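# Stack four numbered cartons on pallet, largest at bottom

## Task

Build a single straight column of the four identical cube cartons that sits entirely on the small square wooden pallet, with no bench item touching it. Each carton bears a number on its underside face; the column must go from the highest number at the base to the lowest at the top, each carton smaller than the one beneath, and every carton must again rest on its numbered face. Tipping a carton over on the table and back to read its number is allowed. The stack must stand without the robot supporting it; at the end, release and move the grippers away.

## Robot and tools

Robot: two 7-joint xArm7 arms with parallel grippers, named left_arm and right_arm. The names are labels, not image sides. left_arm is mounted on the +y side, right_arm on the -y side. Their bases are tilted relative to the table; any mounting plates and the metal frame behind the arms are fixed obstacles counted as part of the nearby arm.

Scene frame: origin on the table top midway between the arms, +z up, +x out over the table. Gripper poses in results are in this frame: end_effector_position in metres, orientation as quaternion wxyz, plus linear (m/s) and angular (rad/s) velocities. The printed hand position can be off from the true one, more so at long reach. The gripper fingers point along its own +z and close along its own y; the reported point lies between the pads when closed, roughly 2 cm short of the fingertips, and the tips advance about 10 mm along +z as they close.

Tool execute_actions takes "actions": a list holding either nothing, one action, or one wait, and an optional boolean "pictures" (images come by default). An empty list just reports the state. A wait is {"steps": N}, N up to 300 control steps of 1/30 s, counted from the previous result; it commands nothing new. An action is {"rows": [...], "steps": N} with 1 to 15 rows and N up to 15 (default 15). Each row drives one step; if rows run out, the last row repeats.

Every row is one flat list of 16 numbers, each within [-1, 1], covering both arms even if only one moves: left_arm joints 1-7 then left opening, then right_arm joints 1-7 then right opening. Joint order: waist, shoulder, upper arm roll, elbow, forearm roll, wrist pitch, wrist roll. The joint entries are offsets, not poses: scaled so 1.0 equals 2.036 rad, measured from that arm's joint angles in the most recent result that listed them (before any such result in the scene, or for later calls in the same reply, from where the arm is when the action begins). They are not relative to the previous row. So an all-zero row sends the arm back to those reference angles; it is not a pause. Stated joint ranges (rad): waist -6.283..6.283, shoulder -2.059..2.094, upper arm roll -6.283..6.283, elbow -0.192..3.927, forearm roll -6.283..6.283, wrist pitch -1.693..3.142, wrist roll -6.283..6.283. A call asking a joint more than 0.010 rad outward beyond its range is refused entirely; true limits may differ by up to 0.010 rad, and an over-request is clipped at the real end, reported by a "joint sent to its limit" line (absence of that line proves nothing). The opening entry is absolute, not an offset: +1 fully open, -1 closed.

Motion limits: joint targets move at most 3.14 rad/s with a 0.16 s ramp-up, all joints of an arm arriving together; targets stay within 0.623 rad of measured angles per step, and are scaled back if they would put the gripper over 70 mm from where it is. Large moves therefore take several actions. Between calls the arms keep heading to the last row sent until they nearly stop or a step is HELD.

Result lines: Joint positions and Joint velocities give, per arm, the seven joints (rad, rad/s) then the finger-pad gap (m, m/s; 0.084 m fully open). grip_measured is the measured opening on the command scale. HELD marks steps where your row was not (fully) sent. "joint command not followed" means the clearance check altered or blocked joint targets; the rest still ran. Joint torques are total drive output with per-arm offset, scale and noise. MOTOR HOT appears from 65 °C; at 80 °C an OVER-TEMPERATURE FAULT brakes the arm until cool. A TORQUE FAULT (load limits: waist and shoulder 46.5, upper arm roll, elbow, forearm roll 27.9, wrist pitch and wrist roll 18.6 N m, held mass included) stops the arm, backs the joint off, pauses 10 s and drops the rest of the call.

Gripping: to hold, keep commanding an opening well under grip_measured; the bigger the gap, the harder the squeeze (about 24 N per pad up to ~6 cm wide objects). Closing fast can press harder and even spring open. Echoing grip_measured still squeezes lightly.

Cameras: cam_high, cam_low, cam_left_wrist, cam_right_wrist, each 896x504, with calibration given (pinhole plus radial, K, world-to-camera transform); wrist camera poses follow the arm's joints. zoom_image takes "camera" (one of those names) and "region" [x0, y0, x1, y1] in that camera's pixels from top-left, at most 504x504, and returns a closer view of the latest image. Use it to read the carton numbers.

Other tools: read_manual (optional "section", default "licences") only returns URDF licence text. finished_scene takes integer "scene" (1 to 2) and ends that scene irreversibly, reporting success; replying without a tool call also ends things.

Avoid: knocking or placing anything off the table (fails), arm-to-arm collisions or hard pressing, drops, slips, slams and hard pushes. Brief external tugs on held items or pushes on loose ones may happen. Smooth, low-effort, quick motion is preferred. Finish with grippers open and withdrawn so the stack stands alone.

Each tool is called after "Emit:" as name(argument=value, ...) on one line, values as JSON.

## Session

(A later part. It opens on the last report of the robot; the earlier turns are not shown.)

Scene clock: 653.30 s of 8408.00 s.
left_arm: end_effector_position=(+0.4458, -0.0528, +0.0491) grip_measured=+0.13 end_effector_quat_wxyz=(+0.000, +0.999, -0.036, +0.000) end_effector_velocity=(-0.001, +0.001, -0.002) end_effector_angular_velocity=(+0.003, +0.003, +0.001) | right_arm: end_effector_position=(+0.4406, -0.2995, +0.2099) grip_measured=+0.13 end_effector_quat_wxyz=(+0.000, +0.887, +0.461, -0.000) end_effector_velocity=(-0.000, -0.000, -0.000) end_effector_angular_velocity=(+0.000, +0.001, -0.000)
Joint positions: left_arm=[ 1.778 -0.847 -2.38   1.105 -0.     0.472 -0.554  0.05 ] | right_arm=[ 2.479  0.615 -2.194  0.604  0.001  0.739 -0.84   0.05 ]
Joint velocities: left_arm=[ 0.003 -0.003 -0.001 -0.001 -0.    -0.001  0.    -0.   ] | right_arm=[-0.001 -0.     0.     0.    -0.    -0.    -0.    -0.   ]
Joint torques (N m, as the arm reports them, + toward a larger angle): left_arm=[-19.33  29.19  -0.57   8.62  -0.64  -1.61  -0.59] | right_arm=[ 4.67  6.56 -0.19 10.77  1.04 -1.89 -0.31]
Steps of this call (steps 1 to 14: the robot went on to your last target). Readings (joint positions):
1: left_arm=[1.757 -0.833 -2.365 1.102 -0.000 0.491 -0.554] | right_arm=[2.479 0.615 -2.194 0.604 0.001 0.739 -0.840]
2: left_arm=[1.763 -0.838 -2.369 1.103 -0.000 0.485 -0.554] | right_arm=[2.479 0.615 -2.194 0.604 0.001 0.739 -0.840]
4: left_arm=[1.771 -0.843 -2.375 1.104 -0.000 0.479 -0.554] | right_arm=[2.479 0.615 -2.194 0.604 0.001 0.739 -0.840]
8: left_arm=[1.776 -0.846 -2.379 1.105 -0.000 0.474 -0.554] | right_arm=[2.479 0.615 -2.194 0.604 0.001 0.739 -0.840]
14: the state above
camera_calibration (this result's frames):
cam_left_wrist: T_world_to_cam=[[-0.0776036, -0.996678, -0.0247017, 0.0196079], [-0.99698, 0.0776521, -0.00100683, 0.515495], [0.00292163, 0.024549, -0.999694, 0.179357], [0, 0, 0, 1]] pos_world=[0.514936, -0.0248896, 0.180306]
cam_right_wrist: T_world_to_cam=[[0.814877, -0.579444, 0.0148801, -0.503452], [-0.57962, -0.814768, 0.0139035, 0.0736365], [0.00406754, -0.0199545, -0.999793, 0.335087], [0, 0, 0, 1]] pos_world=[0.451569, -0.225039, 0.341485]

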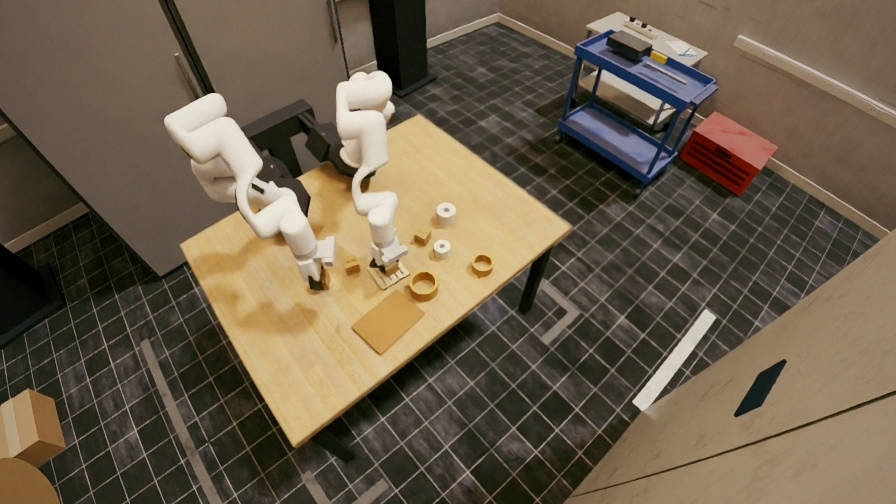

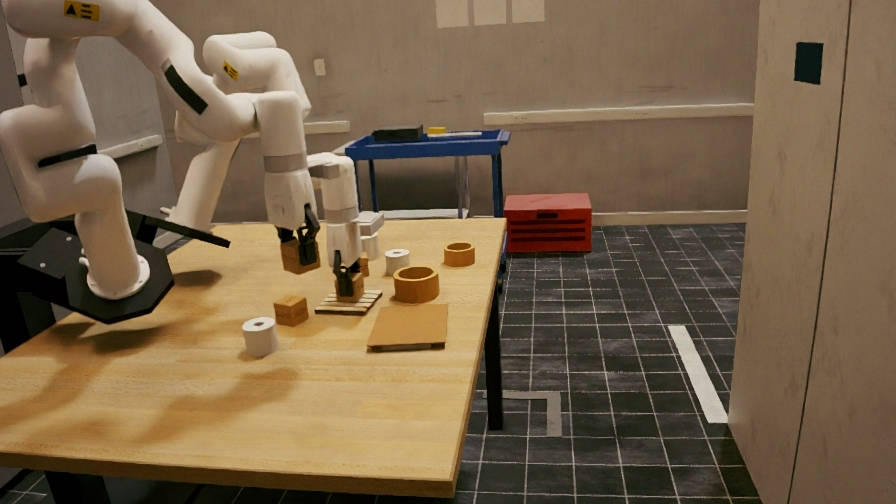

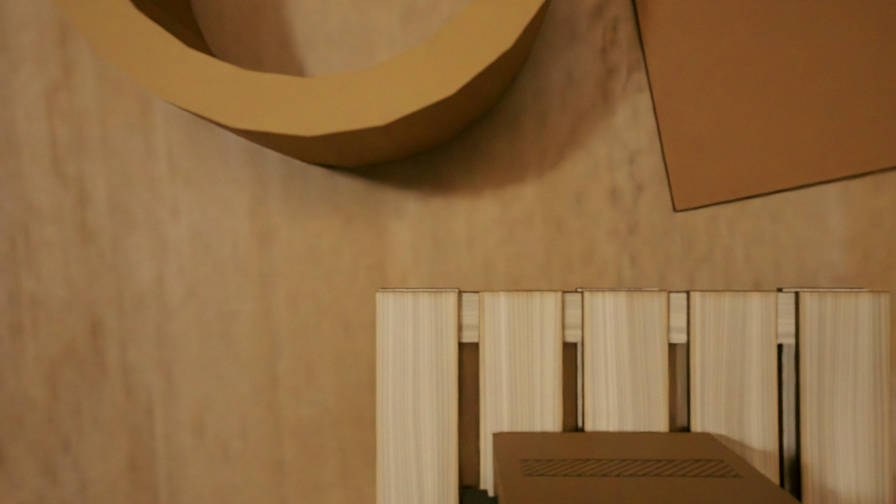

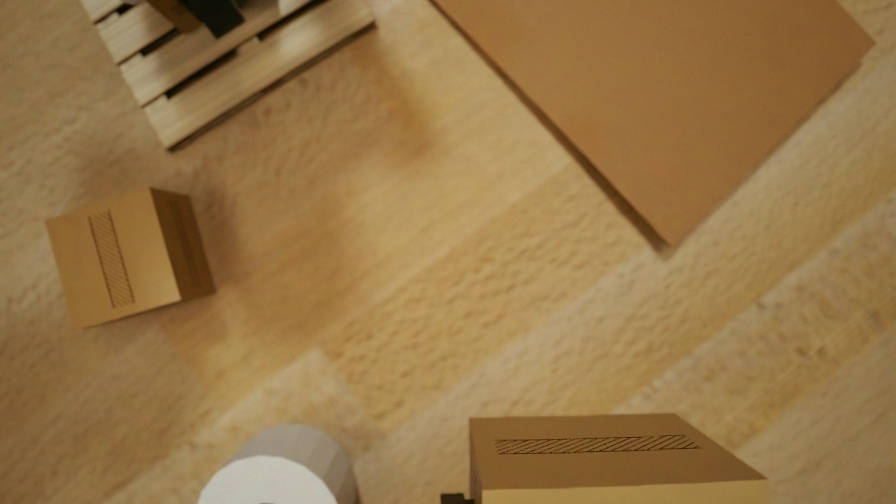

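Emit:
execute_actions(actions=[{"rows": [[0.0012,-0.0009,-0.0008,0.0002,0,-0.001,0,-0.4,0,0,0,0,0,0,0,-0.4],[0.0024,-0.0018,-0.0017,0.0005,0,-0.002,0,-0.4,0,0,0,0,0,0,0,-0.4],[0.0036,-0.0026,-0.0025,0.0007,0,-0.0031,0,-0.4,0,0,0,0,0,0,0,-0.4],[0.0036,-0.0026,-0.0025,0.0007,0,-0.0031,0,-0.4,0,0,0,0,0,0,0,-0.4],[0.0036,-0.0026,-0.0025,0.0007,0,-0.0031,0,-0.4,0,0,0,0,0,0,0,-0.4],[0.0036,-0.0026,-0.0025,0.0007,0,-0.0031,0,-0.4,0,0,0,0,0,0,0,-0.4],[0.0036,-0.0026,-0.0025,0.0007,0,-0.0031,0,-0.4,0,0,0,0,0,0,0,-0.4],[0.0036,-0.0026,-0.0025,0.0007,0,-0.0031,0,-0.4,0,0,0,0,0,0,0,-0.4],[0.0036,-0.0026,-0.0025,0.0007,0,-0.0031,0,-0.4,0,0,0,0,0,0,0,-0.4],[0.0036,-0.0026,-0.0025,0.0007,0,-0.0031,0,-0.4,0,0,0,0,0,0,0,-0.4],[0.0036,-0.0026,-0.0025,0.0007,0,-0.0031,0,0.1,0,0,0,0,0,0,0,-0.4],[0.0036,-0.0026,-0.0025,0.0007,0,-0.0031,0,0.3,0,0,0,0,0,0,0,-0.4],[0.0036,-0.0026,-0.0025,0.0007,0,-0.0031,0,0.7,0,0,0,0,0,0,0,-0.4]], "steps": 15}], pictures=false)

Emit:
execute_actions(actions=[{"rows": [[0,0,0,0,0,0,0,0.7,0,0,0,0,0,0,0,-0.4],[0,0,0,0,0,0,0,0.7,0,0,0,0,0,0,0,-0.4],[0,0,0,0,0,0,0,0.7,0,0,0,0,0,0,0,-0.4],[-0.0652,0.045,0.0454,-0.0104,0,0.0553,0,0.7,0,0,0,0,0,0,0,-0.4],[-0.0652,0.045,0.0454,-0.0104,0,0.0553,0,0.7,0,0,0,0,0,0,0,-0.4],[-0.0652,0.045,0.0454,-0.0104,0,0.0553,0,0.7,0,0,0,0,0,0,0,-0.4],[-0.0652,0.045,0.0454,-0.0104,0,0.0553,0,0.7,0,0,0,0,0,0,0,-0.4],[-0.0652,0.045,0.0454,-0.0104,0,0.0553,0,0.7,0,0,0,0,0,0,0,-0.4],[-0.1417,0.0845,0.103,-0.0057,0,0.124,0,0.7,0,0,0,0,0,0,0,-0.4],[-0.1417,0.0845,0.103,-0.0057,0,0.124,0,0.7,0,0,0,0,0,0,0,-0.4],[-0.1417,0.0845,0.103,-0.0057,0,0.124,0,0.7,0,0,0,0,0,0,0,-0.4],[-0.1417,0.0845,0.103,-0.0057,0,0.124,0,0.7,0,0,0,0,0,0,0,-0.4],[-0.1417,0.0845,0.4592,-0.0057,0,0.124,0,0.7,0,0,0,0,0,0,0,-0.4],[-0.1417,0.0845,0.4592,-0.0057,0,0.124,0,0.7,0,0,0,0,0,0,0,-0.4],[-0.1417,0.0845,0.4592,-0.0057,0,0.124,0,0.8,-0.3614,0.0141,0.5671,0.1521,-0.0005,-0.0648,0,-0.4]], "steps": 15}], pictures=false)

Emit:
execute_actions(actions=[{"steps": 40}])

Scene clock: 704.60 s of 8408.00 s.
left_arm: end_effector_position=(+0.4457, -0.0529, +0.0462) grip_measured=+0.52 end_effector_quat_wxyz=(+0.000, +0.999, -0.036, +0.000) end_effector_velocity=(+0.001, -0.001, +0.001) end_effector_angular_velocity=(-0.003, -0.002, -0.000) | right_arm: end_effector_position=(+0.4406, -0.2995, +0.2099) grip_measured=+0.13 end_effector_quat_wxyz=(+0.000, +0.887, +0.461, -0.000) end_effector_velocity=(-0.000, -0.000, -0.000) end_effector_angular_velocity=(-0.001, +0.000, +0.001)
Joint positions: left_arm=[ 1.785 -0.852 -2.385  1.107 -0.     0.466 -0.554  0.066] | right_arm=[ 2.479  0.615 -2.194  0.604  0.001  0.739 -0.84   0.05 ]
Joint velocities: left_arm=[ 0.     0.    -0.001  0.002 -0.001 -0.001  0.     0.195] | right_arm=[-0.    -0.    -0.     0.    -0.002  0.    -0.    -0.   ]
Joint torques (N m, as the arm reports them, + toward a larger angle): left_arm=[-19.02  29.41  -0.55   8.56  -0.54  -1.47  -0.64] | right_arm=[ 5.4   5.69 -0.3  11.19  1.01 -1.47 -0.24]
Steps of this call (steps 1 to 30: the robot went on to your last target; steps 31 to 100: nothing new was sent; then 47.47 s passed at rest; steps 101 to 115: all 15 steps of this action). Readings (joint positions):
101: left_arm=[1.778 -0.848 -2.380 1.105 -0.000 0.472 -0.554] | right_arm=[2.479 0.615 -2.194 0.604 0.001 0.739 -0.840]
102: left_arm=[1.778 -0.848 -2.380 1.105 -0.000 0.472 -0.554] | right_arm=[2.479 0.615 -2.194 0.604 0.001 0.739 -0.840]
104: left_arm=[1.780 -0.849 -2.382 1.106 -0.000 0.470 -0.554] | right_arm=[2.479 0.615 -2.194 0.604 0.001 0.739 -0.840]
108: left_arm=[1.784 -0.852 -2.384 1.106 -0.000 0.467 -0.554] | right_arm=[2.479 0.615 -2.194 0.604 0.001 0.739 -0.840]
115: the state above

Scene clock: 705.10 s of 8408.00 s.
left_arm: end_effector_position=(+0.4522, -0.0511, +0.1432) grip_measured=+0.71 end_effector_quat_wxyz=(-0.001, +0.999, -0.033, +0.006) end_effector_velocity=(+0.142, +0.101, +0.172) end_effector_angular_velocity=(+0.041, -0.243, +0.241) | right_arm: end_effector_position=(+0.4407, -0.2995, +0.2099) grip_measured=+0.13 end_effector_quat_wxyz=(+0.000, +0.887, +0.461, -0.000) end_effector_velocity=(+0.003, +0.000, +0.000) end_effector_angular_velocity=(-0.006, -0.004, +0.004)
Joint positions: left_arm=[ 1.543 -0.708 -2.202  1.098 -0.     0.671 -0.554  0.073] | right_arm=[ 2.479  0.615 -2.194  0.604  0.001  0.739 -0.84   0.05 ]
Joint velocities: left_arm=[-0.416  0.124  0.61   0.1    0.002  0.22   0.     0.056] | right_arm=[-0.015  0.     0.016  0.007 -0.001 -0.003 -0.    -0.   ]
Joint torques (N m, as the arm reports them, + toward a larger angle): left_arm=[10.34  7.55  3.98  5.11 -0.71 -1.24 -0.57] | right_arm=[ 3.27  5.64  0.23 11.16  1.35 -1.6  -0.18]
Steps of this call (steps 1 to 15: all 15 steps of this action). Readings (joint positions):
1: left_arm=[1.785 -0.852 -2.385 1.107 -0.000 0.466 -0.554] | right_arm=[2.479 0.615 -2.194 0.604 0.001 0.739 -0.840]
2: left_arm=[1.785 -0.852 -2.385 1.107 -0.000 0.466 -0.554] | right_arm=[2.479 0.615 -2.194 0.604 0.001 0.739 -0.840]
4: left_arm=[1.785 -0.852 -2.385 1.107 -0.000 0.466 -0.554] | right_arm=[2.479 0.615 -2.194 0.604 0.001 0.739 -0.840]
8: left_arm=[1.722 -0.810 -2.339 1.092 -0.000 0.523 -0.554] | right_arm=[2.479 0.615 -2.194 0.604 0.001 0.739 -0.840]
15: the state above

Scene clock: 706.43 s of 8408.00 s.
left_arm: end_effector_position=(+0.5566, +0.3208, +0.2111) grip_measured=+0.80 end_effector_quat_wxyz=(-0.109, +0.947, +0.294, +0.073) end_effector_velocity=(-0.002, +0.011, +0.001) end_effector_angular_velocity=(+0.004, -0.000, +0.019) | right_arm: end_effector_position=(+0.4418, -0.0550, +0.1397) grip_measured=+0.13 end_effector_quat_wxyz=(+0.001, +0.732, +0.681, -0.000) end_effector_velocity=(-0.003, +0.004, -0.000) end_effector_angular_velocity=(+0.002, +0.002, +0.008)
Joint positions: left_arm=[ 1.496 -0.681 -1.452  1.095 -0.     0.718 -0.554  0.077] | right_arm=[ 1.744  0.644 -1.041  0.914 -0.     0.607 -0.84   0.05 ]
Joint velocities: left_arm=[ 0.003  0.003  0.017 -0.001  0.001  0.001 -0.    -0.   ] | right_arm=[-0.002  0.001  0.01   0.001 -0.    -0.001 -0.     0.   ]
Joint torques (N m, as the arm reports them, + toward a larger angle): left_arm=[-15.48   3.15   2.75  10.55  -0.49  -1.61  -0.64] | right_arm=[  8.86 -10.44  -0.39   9.56   1.7   -1.63  -0.12]
Steps of this call (steps 1 to 40: the robot went on to your last target). Readings (joint positions):
1: left_arm=[1.536 -0.707 -2.181 1.100 0.000 0.672 -0.554] | right_arm=[2.476 0.616 -2.191 0.605 0.001 0.738 -0.840]
2: left_arm=[1.540 -0.709 -2.158 1.100 0.000 0.670 -0.554] | right_arm=[2.463 0.616 -2.178 0.611 0.001 0.736 -0.840]
4: left_arm=[1.547 -0.708 -2.099 1.093 -0.000 0.674 -0.554] | right_arm=[2.394 0.619 -2.109 0.645 0.000 0.721 -0.840]
8: left_arm=[1.538 -0.704 -2.003 1.095 -0.000 0.681 -0.554] | right_arm=[2.145 0.630 -1.856 0.762 0.000 0.672 -0.840]
40: the state above
camera_calibration (this result's frames):
cam_left_wrist: T_world_to_cam=[[0.570872, -0.799314, -0.187624, 0.0147092], [-0.818835, -0.537541, -0.201391, 0.737697], [0.0601185, 0.268602, -0.961373, 0.213555], [0, 0, 0, 1]] pos_world=[0.582817, 0.350939, 0.356632]
cam_right_wrist: T_world_to_cam=[[0.996784, -0.0786237, 0.015482, -0.414554], [-0.0788547, -0.996774, 0.0149234, 0.0430514], [0.0142587, -0.0160963, -0.999769, 0.265534], [0, 0, 0, 1]] pos_world=[0.41283, 0.0145929, 0.271248]

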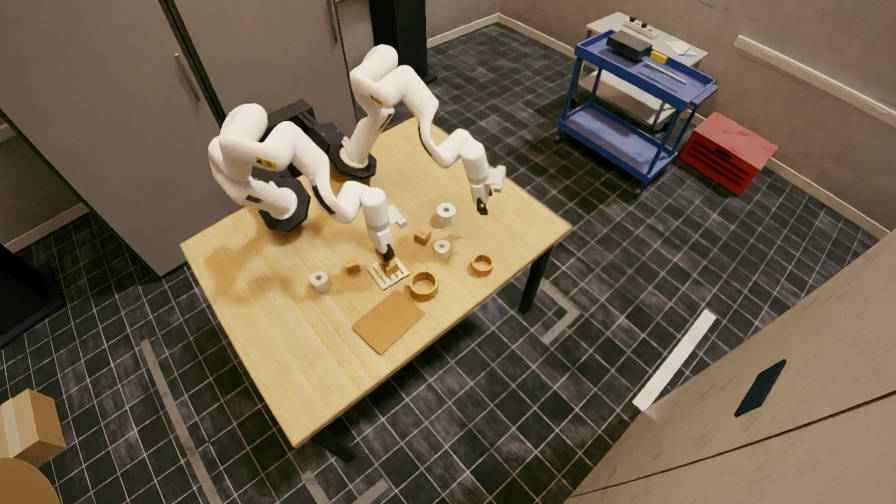

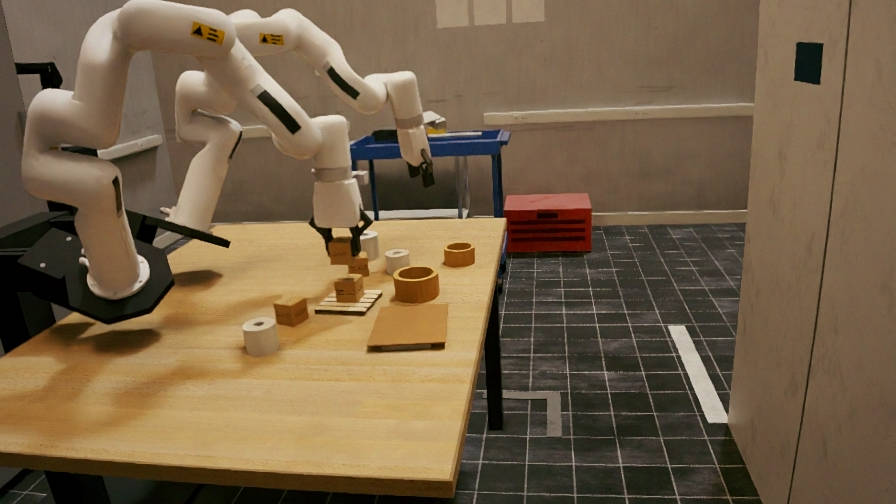

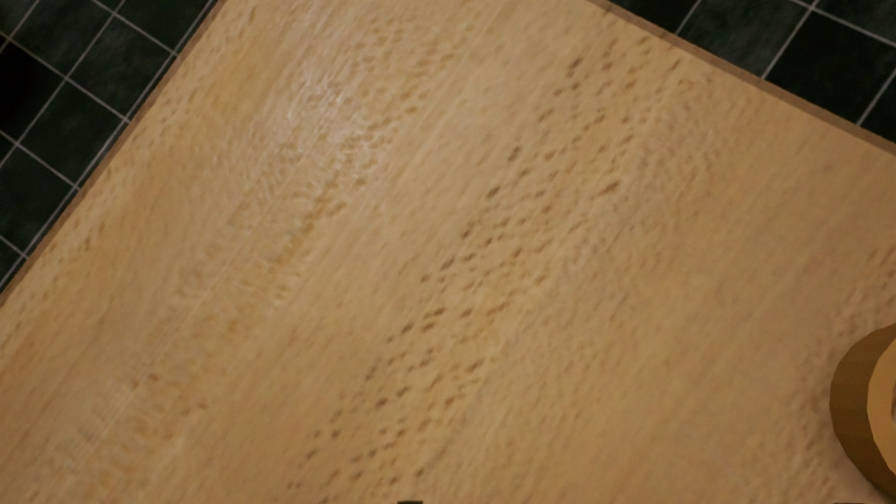

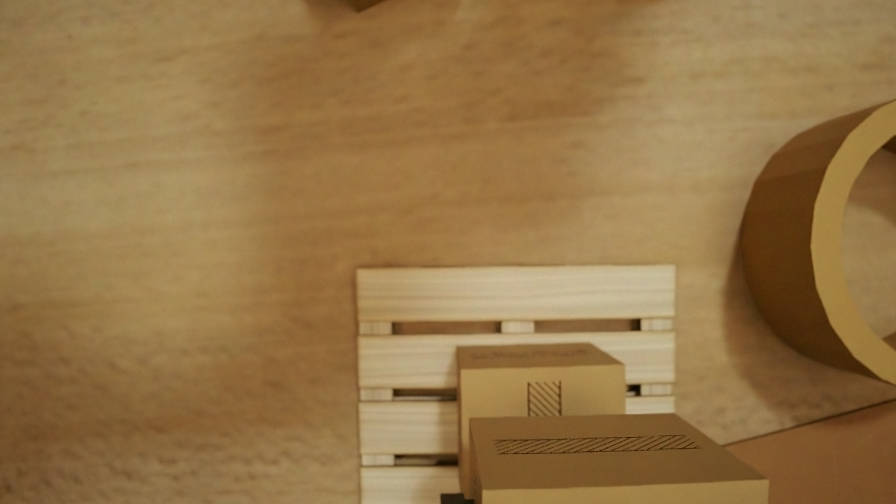

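Emit:
zoom_image(camera="cam_right_wrist", region=[430, 320, 790, 504])

Region (430, 320, 790, 504) of cam_right_wrist's 896x504 image, scaled by 1.400, with more detail than that image has; it fills the top 258 rows of this view, and the rest is white.

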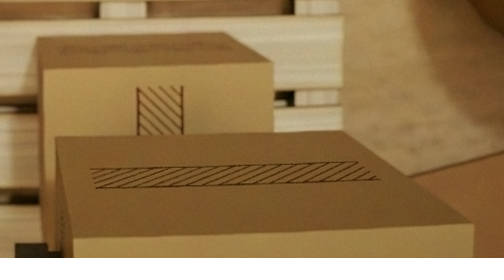

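Emit:
execute_actions(actions=[{"rows": [[-0.2348,0.0727,0.1729,-0.2122,0,-0.0639,-0.0408,0.8,-0.02,0.009,0.018,0.002,0,-0.014,0.0036,-0.4],[-0.2348,0.0727,0.1729,-0.2122,0,-0.0639,-0.0408,0.8,-0.02,0.009,0.018,0.002,0,-0.014,0.0036,-0.4],[-0.2348,0.0727,0.1729,-0.2122,0,-0.0639,-0.0408,0.8,-0.04,0.0175,0.035,0.003,0,-0.028,0.0036,-0.4],[-0.2348,0.0727,0.1729,-0.2122,0,-0.0639,-0.0408,0.8,-0.04,0.0175,0.035,0.003,0,-0.028,0.0036,-0.4],[-0.2348,0.0727,0.1729,-0.2122,0,-0.0639,-0.0408,0.8,-0.053,0.023,0.045,0.0035,0,-0.0365,0.0036,-0.4],[-0.2348,0.0727,0.1729,-0.2122,0,-0.0639,-0.0408,0.8,-0.053,0.023,0.045,0.0035,0,-0.0365,0.0036,-0.4],[-0.2348,0.0727,0.1729,-0.2122,0,-0.0639,-0.0408,0.8,-0.0622,0.0269,0.0527,0.004,0,-0.0427,0.0036,-0.4]], "steps": 15}], pictures=false)

Emit:
execute_actions(actions=[{"steps": 10}])

Emit:
zoom_image(camera="cam_right_wrist", region=[430, 340, 730, 504])

Emit:
zoom_image(camera="cam_low", region=[300, 230, 400, 320])

Scene clock: 743.97 s of 8408.00 s.
left_arm: end_effector_position=(+0.4400, +0.2823, +0.1654) grip_measured=+0.80 end_effector_quat_wxyz=(-0.019, +0.941, +0.337, +0.011) end_effector_velocity=(-0.104, -0.054, -0.053) end_effector_angular_velocity=(-0.191, +0.087, +0.036) | right_arm: end_effector_position=(+0.4414, -0.0504, +0.1044) grip_measured=+0.13 end_effector_quat_wxyz=(+0.000, +0.732, +0.681, -0.001) end_effector_velocity=(+0.002, +0.009, -0.004) end_effector_angular_velocity=(+0.018, -0.010, +0.007)
Joint positions: left_arm=[ 1.049 -0.542 -1.124  0.689 -0.     0.598 -0.631  0.077] | right_arm=[ 1.62   0.697 -0.936  0.922 -0.     0.522 -0.833  0.05 ]
Joint velocities: left_arm=[-0.363  0.113  0.265 -0.322  0.001 -0.104 -0.064  0.   ] | right_arm=[-0.03   0.009  0.033  0.011 -0.    -0.029  0.001 -0.   ]
Joint torques (N m, as the arm reports them, + toward a larger angle): left_arm=[ -6.74 -12.74  -0.15  12.4   -0.59  -1.97  -0.67] | right_arm=[  9.68 -12.29  -1.07   9.13   1.4   -1.56   0.09]
Steps of this call (steps 1 to 30: the robot went on to your last target; steps 31 to 100: nothing new was sent; then 33.70 s passed at rest; steps 101 to 115: all 15 steps of this action). Readings (joint positions):
101: left_arm=[1.496 -0.680 -1.450 1.095 -0.000 0.718 -0.554] | right_arm=[1.743 0.644 -1.039 0.914 -0.000 0.607 -0.840]
102: left_arm=[1.493 -0.679 -1.448 1.093 -0.000 0.717 -0.555] | right_arm=[1.741 0.645 -1.037 0.914 -0.000 0.605 -0.840]
104: left_arm=[1.454 -0.668 -1.419 1.059 -0.000 0.706 -0.562] | right_arm=[1.722 0.653 -1.020 0.917 -0.000 0.591 -0.837]
108: left_arm=[1.271 -0.611 -1.285 0.892 -0.000 0.658 -0.593] | right_arm=[1.662 0.680 -0.971 0.919 -0.000 0.551 -0.834]
115: the state above

Scene clock: 744.30 s of 8408.00 s.
left_arm: end_effector_position=(+0.4329, +0.2783, +0.1621) grip_measured=+0.80 end_effector_quat_wxyz=(-0.012, +0.941, +0.339, +0.007) end_effector_velocity=(-0.005, -0.001, -0.003) end_effector_angular_velocity=(-0.004, +0.008, -0.000) | right_arm: end_effector_position=(+0.4414, -0.0501, +0.1036) grip_measured=+0.13 end_effector_quat_wxyz=(+0.000, +0.732, +0.681, -0.001) end_effector_velocity=(+0.000, -0.000, -0.000) end_effector_angular_velocity=(-0.001, -0.000, +0.001)
Joint positions: left_arm=[ 1.019 -0.533 -1.101  0.665 -0.     0.588 -0.637  0.077] | right_arm=[ 1.617  0.698 -0.934  0.922 -0.     0.52  -0.833  0.05 ]
Joint velocities: left_arm=[-0.009  0.003  0.008 -0.012  0.002 -0.001 -0.001 -0.   ] | right_arm=[-0.002  0.001  0.001  0.001 -0.001 -0.001  0.    -0.   ]
Joint torques (N m, as the arm reports them, + toward a larger angle): left_arm=[-10.1  -10.39  -0.09   9.78  -0.7   -1.51  -0.72] | right_arm=[  9.86 -12.45  -0.28   9.08   1.18  -1.48  -0.05]
Steps of this call (steps 1 to 10: the robot went on to your last target). Readings (joint positions):
1: left_arm=[1.039 -0.539 -1.116 0.680 -0.000 0.595 -0.633] | right_arm=[1.619 0.698 -0.936 0.922 -0.000 0.522 -0.833]
2: left_arm=[1.033 -0.537 -1.111 0.676 -0.000 0.593 -0.634] | right_arm=[1.619 0.698 -0.935 0.922 -0.000 0.521 -0.833]
4: left_arm=[1.025 -0.535 -1.106 0.670 -0.000 0.590 -0.636] | right_arm=[1.618 0.698 -0.934 0.922 -0.000 0.521 -0.833]
8: left_arm=[1.020 -0.533 -1.102 0.666 -0.000 0.589 -0.637] | right_arm=[1.617 0.698 -0.934 0.922 -0.000 0.520 -0.833]
10: the state above
camera_calibration (this result's frames):
cam_left_wrist: T_world_to_cam=[[0.634674, -0.771563, -0.0433401, -0.0165534], [-0.772699, -0.634421, -0.0211372, 0.581407], [-0.0111871, 0.0469041, -0.998837, 0.283952], [0, 0, 0, 1]] pos_world=[0.462935, 0.342766, 0.295193]
cam_right_wrist: T_world_to_cam=[[0.996878, -0.0775953, 0.0145723, -0.413099], [-0.0778085, -0.99686, 0.0146779, 0.0480142], [0.0133876, -0.0157659, -0.999786, 0.229868], [0, 0, 0, 1]] pos_world=[0.412468, 0.0194329, 0.235134]

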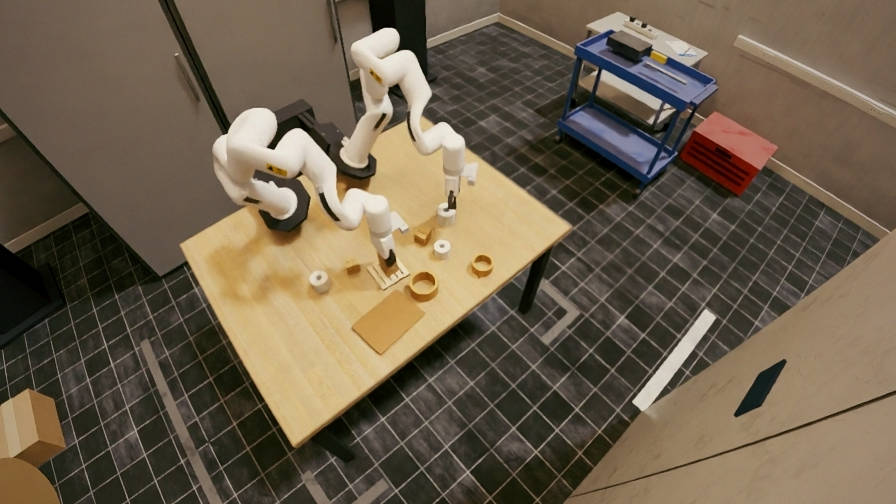

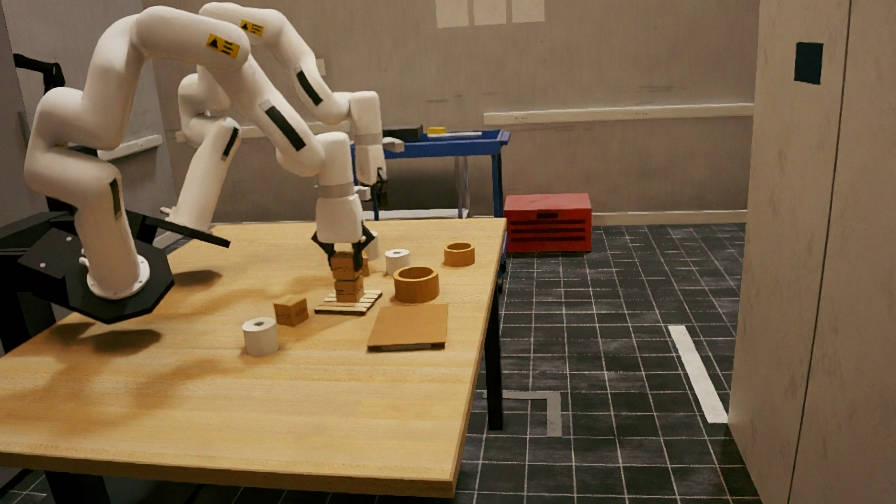

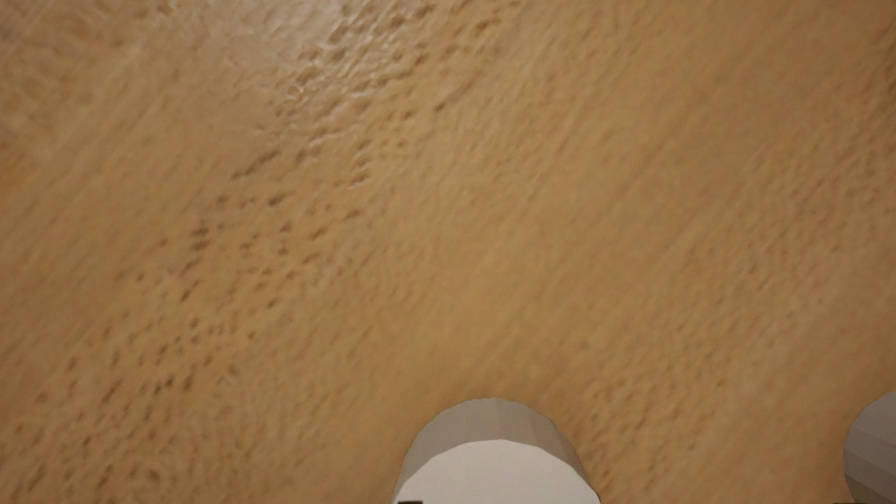

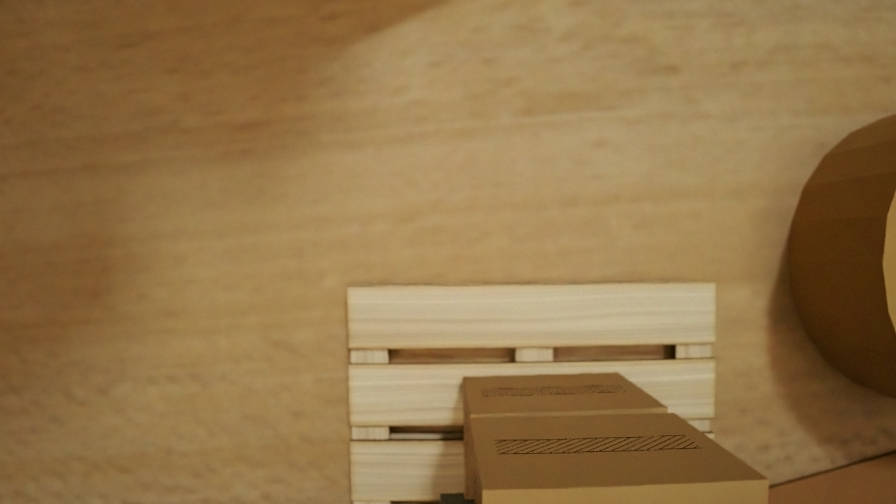

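Region (430, 340, 730, 504) of cam_right_wrist's 896x504 image, scaled by 1.680, with more detail than that image has; it fills the top 276 rows of this view, and the rest is white.

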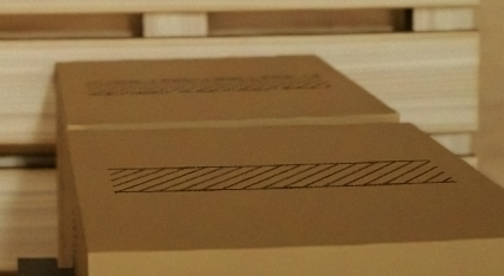

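Region (300, 230, 400, 320) of cam_low's 896x504 image, scaled by 5.040, with more detail than that image has; it fills the top 454 rows of this view, and the rest is white.

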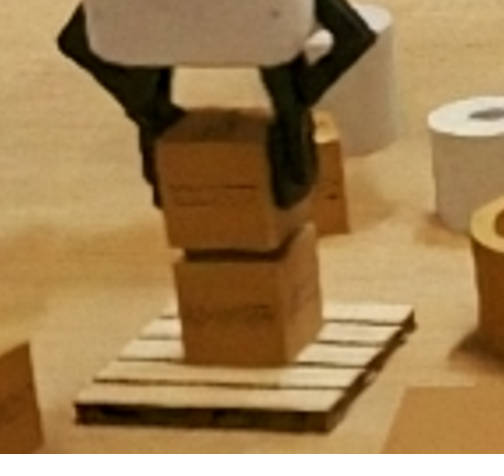

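Emit:
execute_actions(actions=[])

Scene clock: 778.10 s of 8408.00 s.
left_arm: end_effector_position=(+0.4322, +0.2780, +0.1617) grip_measured=+0.80 end_effector_quat_wxyz=(-0.012, +0.941, +0.339, +0.006) end_effector_velocity=(+0.000, +0.000, +0.000) end_effector_angular_velocity=(+0.001, -0.001, +0.000) | right_arm: end_effector_position=(+0.4413, -0.0502, +0.1034) grip_measured=+0.13 end_effector_quat_wxyz=(+0.000, +0.732, +0.681, -0.001) end_effector_velocity=(-0.000, -0.000, -0.001) end_effector_angular_velocity=(-0.001, +0.001, -0.001)
Joint positions: left_arm=[ 1.018 -0.533 -1.1    0.663 -0.     0.588 -0.637  0.077] | right_arm=[ 1.617  0.699 -0.934  0.922 -0.     0.52  -0.833  0.05 ]
Joint velocities: left_arm=[-0.    -0.001 -0.     0.    -0.    -0.     0.     0.   ] | right_arm=[-0.001  0.001  0.    -0.001  0.    -0.     0.    -0.   ]
Joint torques (N m, as the arm reports them, + toward a larger angle): left_arm=[-10.14 -10.5   -0.21   9.77  -0.52  -1.5   -0.62] | right_arm=[  9.57 -12.39  -0.25   8.88   1.35  -1.61   0.11]
Steps of this call (steps 1 to 30: the robot went on to your last target; steps 31 to 100: nothing new was sent; then 30.47 s passed at rest). Readings (joint positions):
1: left_arm=[1.019 -0.533 -1.101 0.665 -0.000 0.588 -0.637] | right_arm=[1.617 0.699 -0.934 0.922 -0.000 0.520 -0.833]
2: left_arm=[1.019 -0.533 -1.100 0.664 -0.000 0.588 -0.637] | right_arm=[1.617 0.699 -0.934 0.922 -0.000 0.520 -0.833]
4: left_arm=[1.019 -0.533 -1.100 0.664 -0.000 0.588 -0.637] | right_arm=[1.617 0.699 -0.934 0.922 -0.000 0.520 -0.833]
8: left_arm=[1.018 -0.533 -1.100 0.664 -0.000 0.588 -0.637] | right_arm=[1.617 0.699 -0.934 0.922 -0.000 0.520 -0.833]
100: the state above
All arms were judged still, so your last target was given up. Only a new action makes them travel on or press farther. Fingers that are still opening or closing keep moving.
camera_calibration (this result's frames):
cam_left_wrist: T_world_to_cam=[[0.634605, -0.771615, -0.0434473, -0.0162785], [-0.772738, -0.634419, -0.0196974, 0.580469], [-0.0123651, 0.0460735, -0.998862, 0.284298], [0, 0, 0, 1]] pos_world=[0.462396, 0.342602, 0.294701]
cam_right_wrist: T_world_to_cam=[[0.996878, -0.0776288, 0.0144315, -0.413045], [-0.0778426, -0.996854, 0.0148963, 0.0479271], [0.0132297, -0.0159732, -0.999785, 0.229796], [0, 0, 0, 1]] pos_world=[0.412446, 0.0193828, 0.234993]

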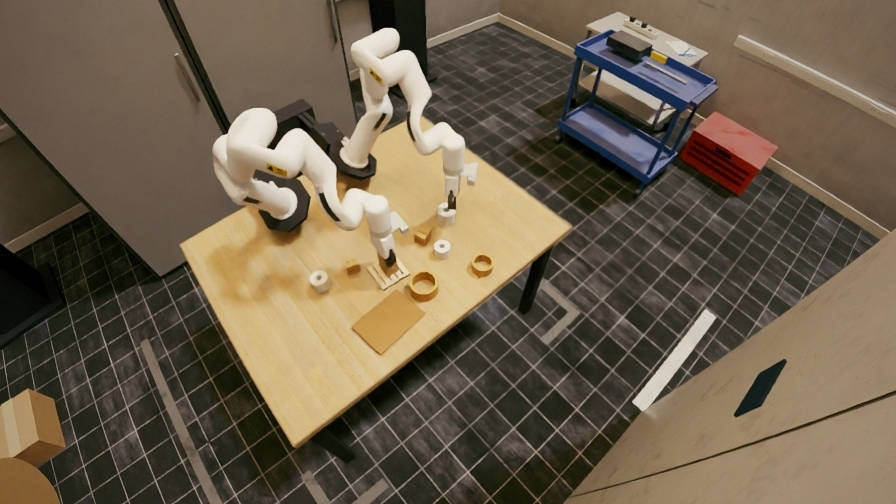

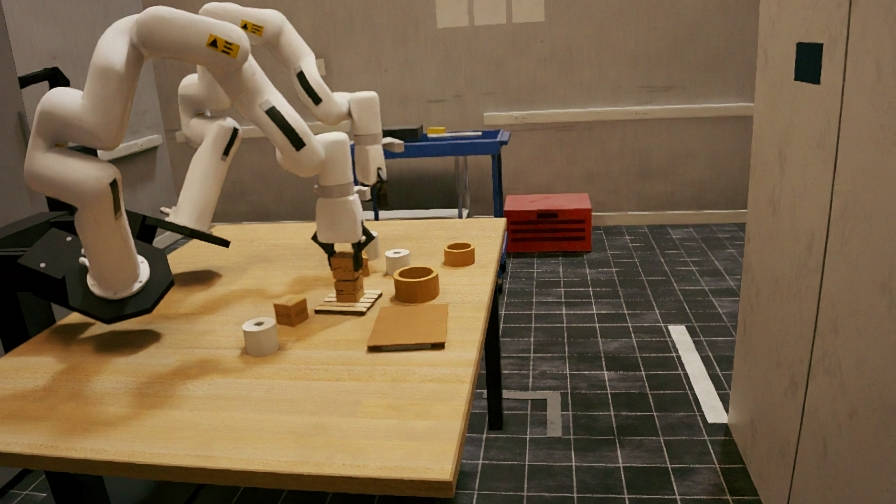

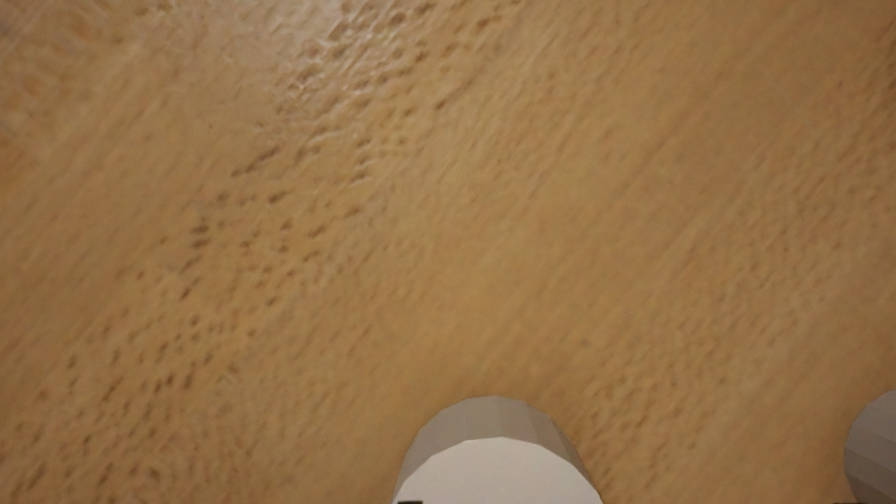

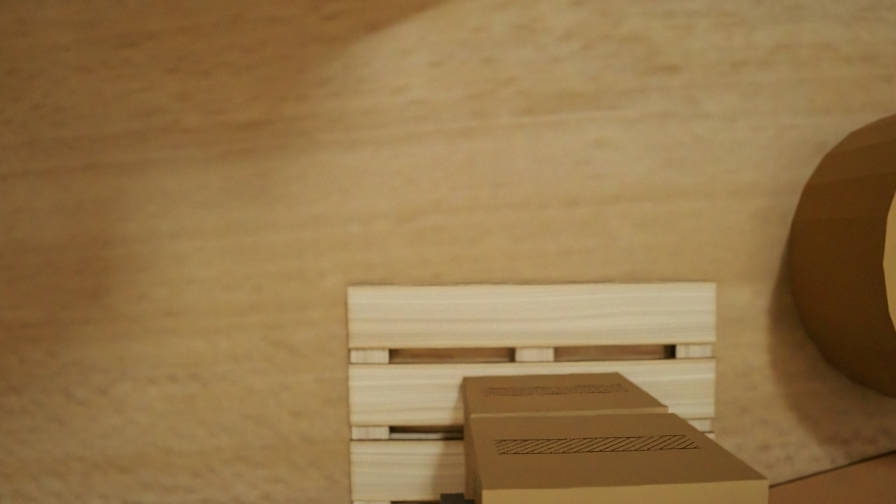

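Emit:
execute_actions(actions=[{"rows":[[0,0,0,0,0,0,0,0.8,-0.002,0.0008,0.0016,0.0002,0,-0.0014,0,-0.4],[0,0,0,0,0,0,0,0.8,-0.004,0.0016,0.0031,0.0003,0,-0.0028,0,-0.4],[0,0,0,0,0,0,0,0.8,-0.006,0.0025,0.0047,0.0005,0,-0.0042,0,-0.4],[0,0,0,0,0,0,0,0.8,-0.0077,0.0033,0.0062,0.0007,0,-0.0055,0,-0.4]],"steps":15}])

Emit:
zoom_image(camera="cam_low", region=[290, 220, 410, 320])

Scene clock: 787.93 s of 8408.00 s.
left_arm: end_effector_position=(+0.4322, +0.2780, +0.1617) grip_measured=+0.80 end_effector_quat_wxyz=(-0.012, +0.941, +0.339, +0.006) end_effector_velocity=(+0.000, -0.000, -0.000) end_effector_angular_velocity=(-0.000, -0.001, -0.000) | right_arm: end_effector_position=(+0.4414, -0.0496, +0.0991) grip_measured=+0.13 end_effector_quat_wxyz=(-0.000, +0.732, +0.681, -0.000) end_effector_velocity=(-0.000, -0.000, -0.001) end_effector_angular_velocity=(-0.000, +0.001, -0.000)
Joint positions: left_arm=[ 1.018 -0.533 -1.1    0.663 -0.     0.588 -0.637  0.077] | right_arm=[ 1.601  0.705 -0.921  0.923 -0.     0.509 -0.833  0.05 ]
Joint velocities: left_arm=[ 0.     0.001 -0.    -0.     0.    -0.001 -0.     0.   ] | right_arm=[-0.003  0.001  0.002 -0.    -0.    -0.001  0.    -0.   ]
Joint torques (N m, as the arm reports them, + toward a larger angle): left_arm=[-10.3  -10.36  -0.16   9.56  -0.64  -1.46  -0.58] | right_arm=[  9.9  -13.04  -0.14   8.96   1.49  -1.62  -0.06]
Steps of this call (steps 1 to 90: nothing new was sent; then 6.33 s passed at rest; steps 91 to 105: all 15 steps of this action). Readings (joint positions):
91: left_arm=[1.018 -0.533 -1.100 0.663 -0.000 0.588 -0.637] | right_arm=[1.617 0.699 -0.934 0.922 -0.000 0.520 -0.833]
92: left_arm=[1.018 -0.533 -1.100 0.663 -0.000 0.588 -0.637] | right_arm=[1.616 0.699 -0.933 0.922 -0.000 0.520 -0.833]
94: left_arm=[1.018 -0.533 -1.100 0.663 -0.000 0.588 -0.637] | right_arm=[1.613 0.700 -0.930 0.922 -0.000 0.517 -0.833]
98: left_arm=[1.018 -0.533 -1.100 0.663 -0.000 0.588 -0.637] | right_arm=[1.604 0.704 -0.923 0.923 -0.000 0.511 -0.833]
105: the state above
camera_calibration (this result's frames):
cam_left_wrist: T_world_to_cam=[[0.634605, -0.771615, -0.0434474, -0.0162786], [-0.772738, -0.63442, -0.0196975, 0.580469], [-0.012365, 0.0460735, -0.998862, 0.284298], [0, 0, 0, 1]] pos_world=[0.462396, 0.342602, 0.294701]
cam_right_wrist: T_world_to_cam=[[0.996905, -0.0773103, 0.0142524, -0.412974], [-0.0775072, -0.996896, 0.0138228, 0.048503], [0.0131395, -0.0148847, -0.999803, 0.225517], [0, 0, 0, 1]] pos_world=[0.412492, 0.019782, 0.230688]

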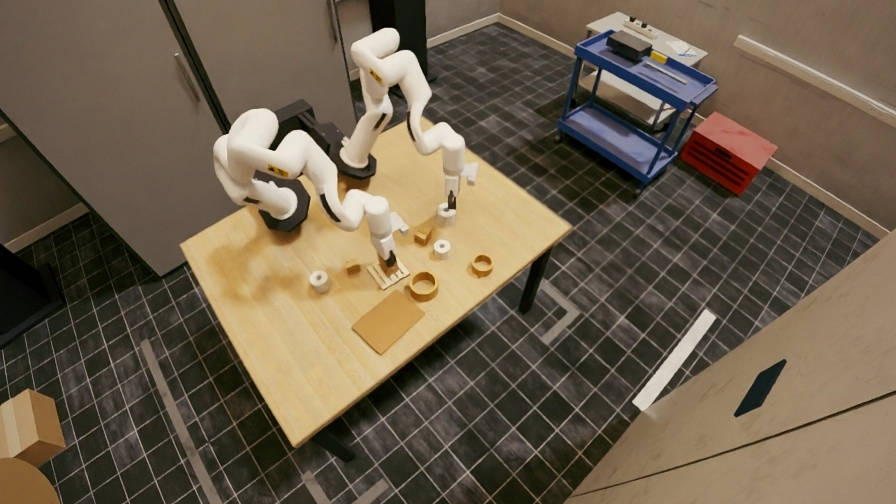

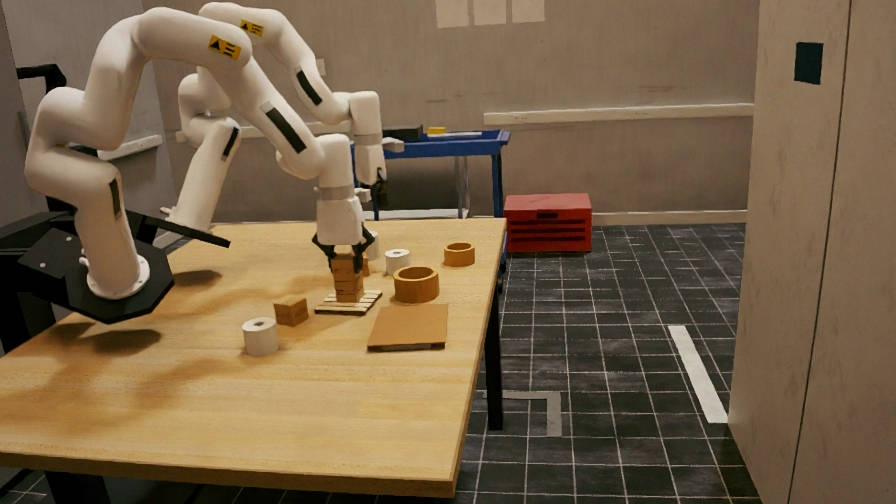

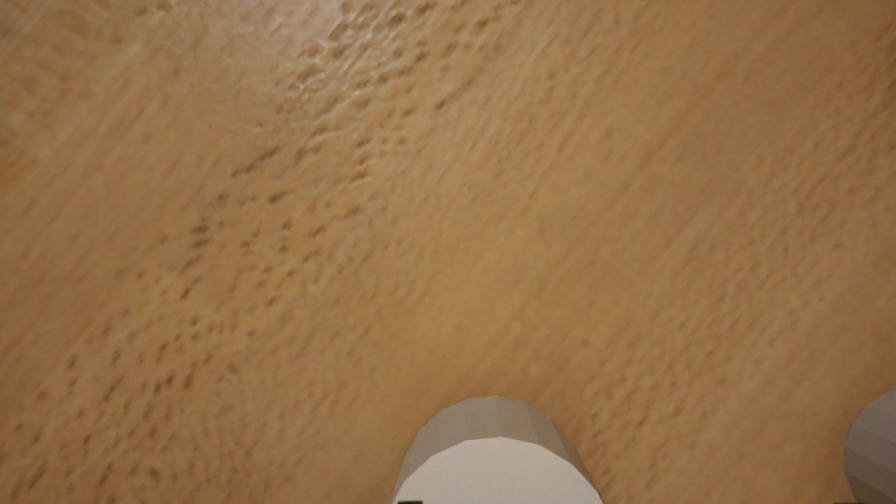

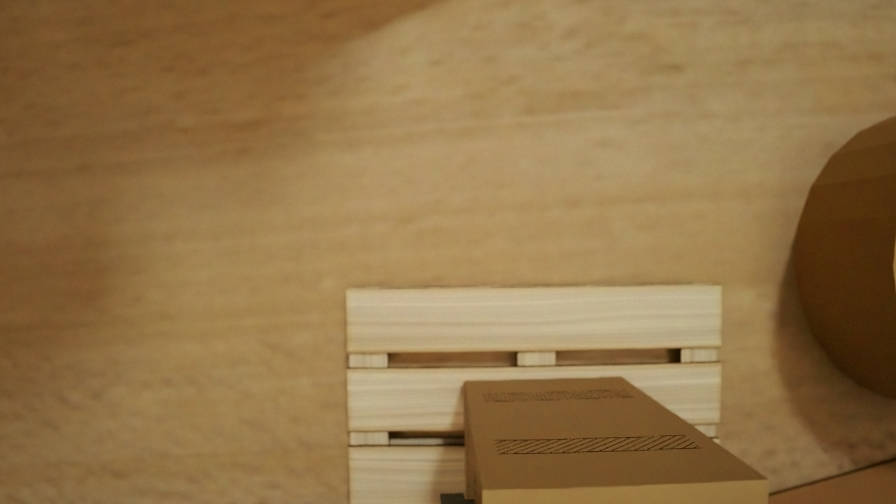

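Region (290, 220, 410, 320) of cam_low's 896x504 image, scaled by 4.200, with more detail than that image has.

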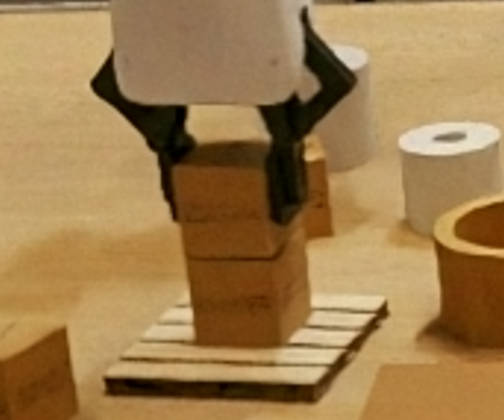

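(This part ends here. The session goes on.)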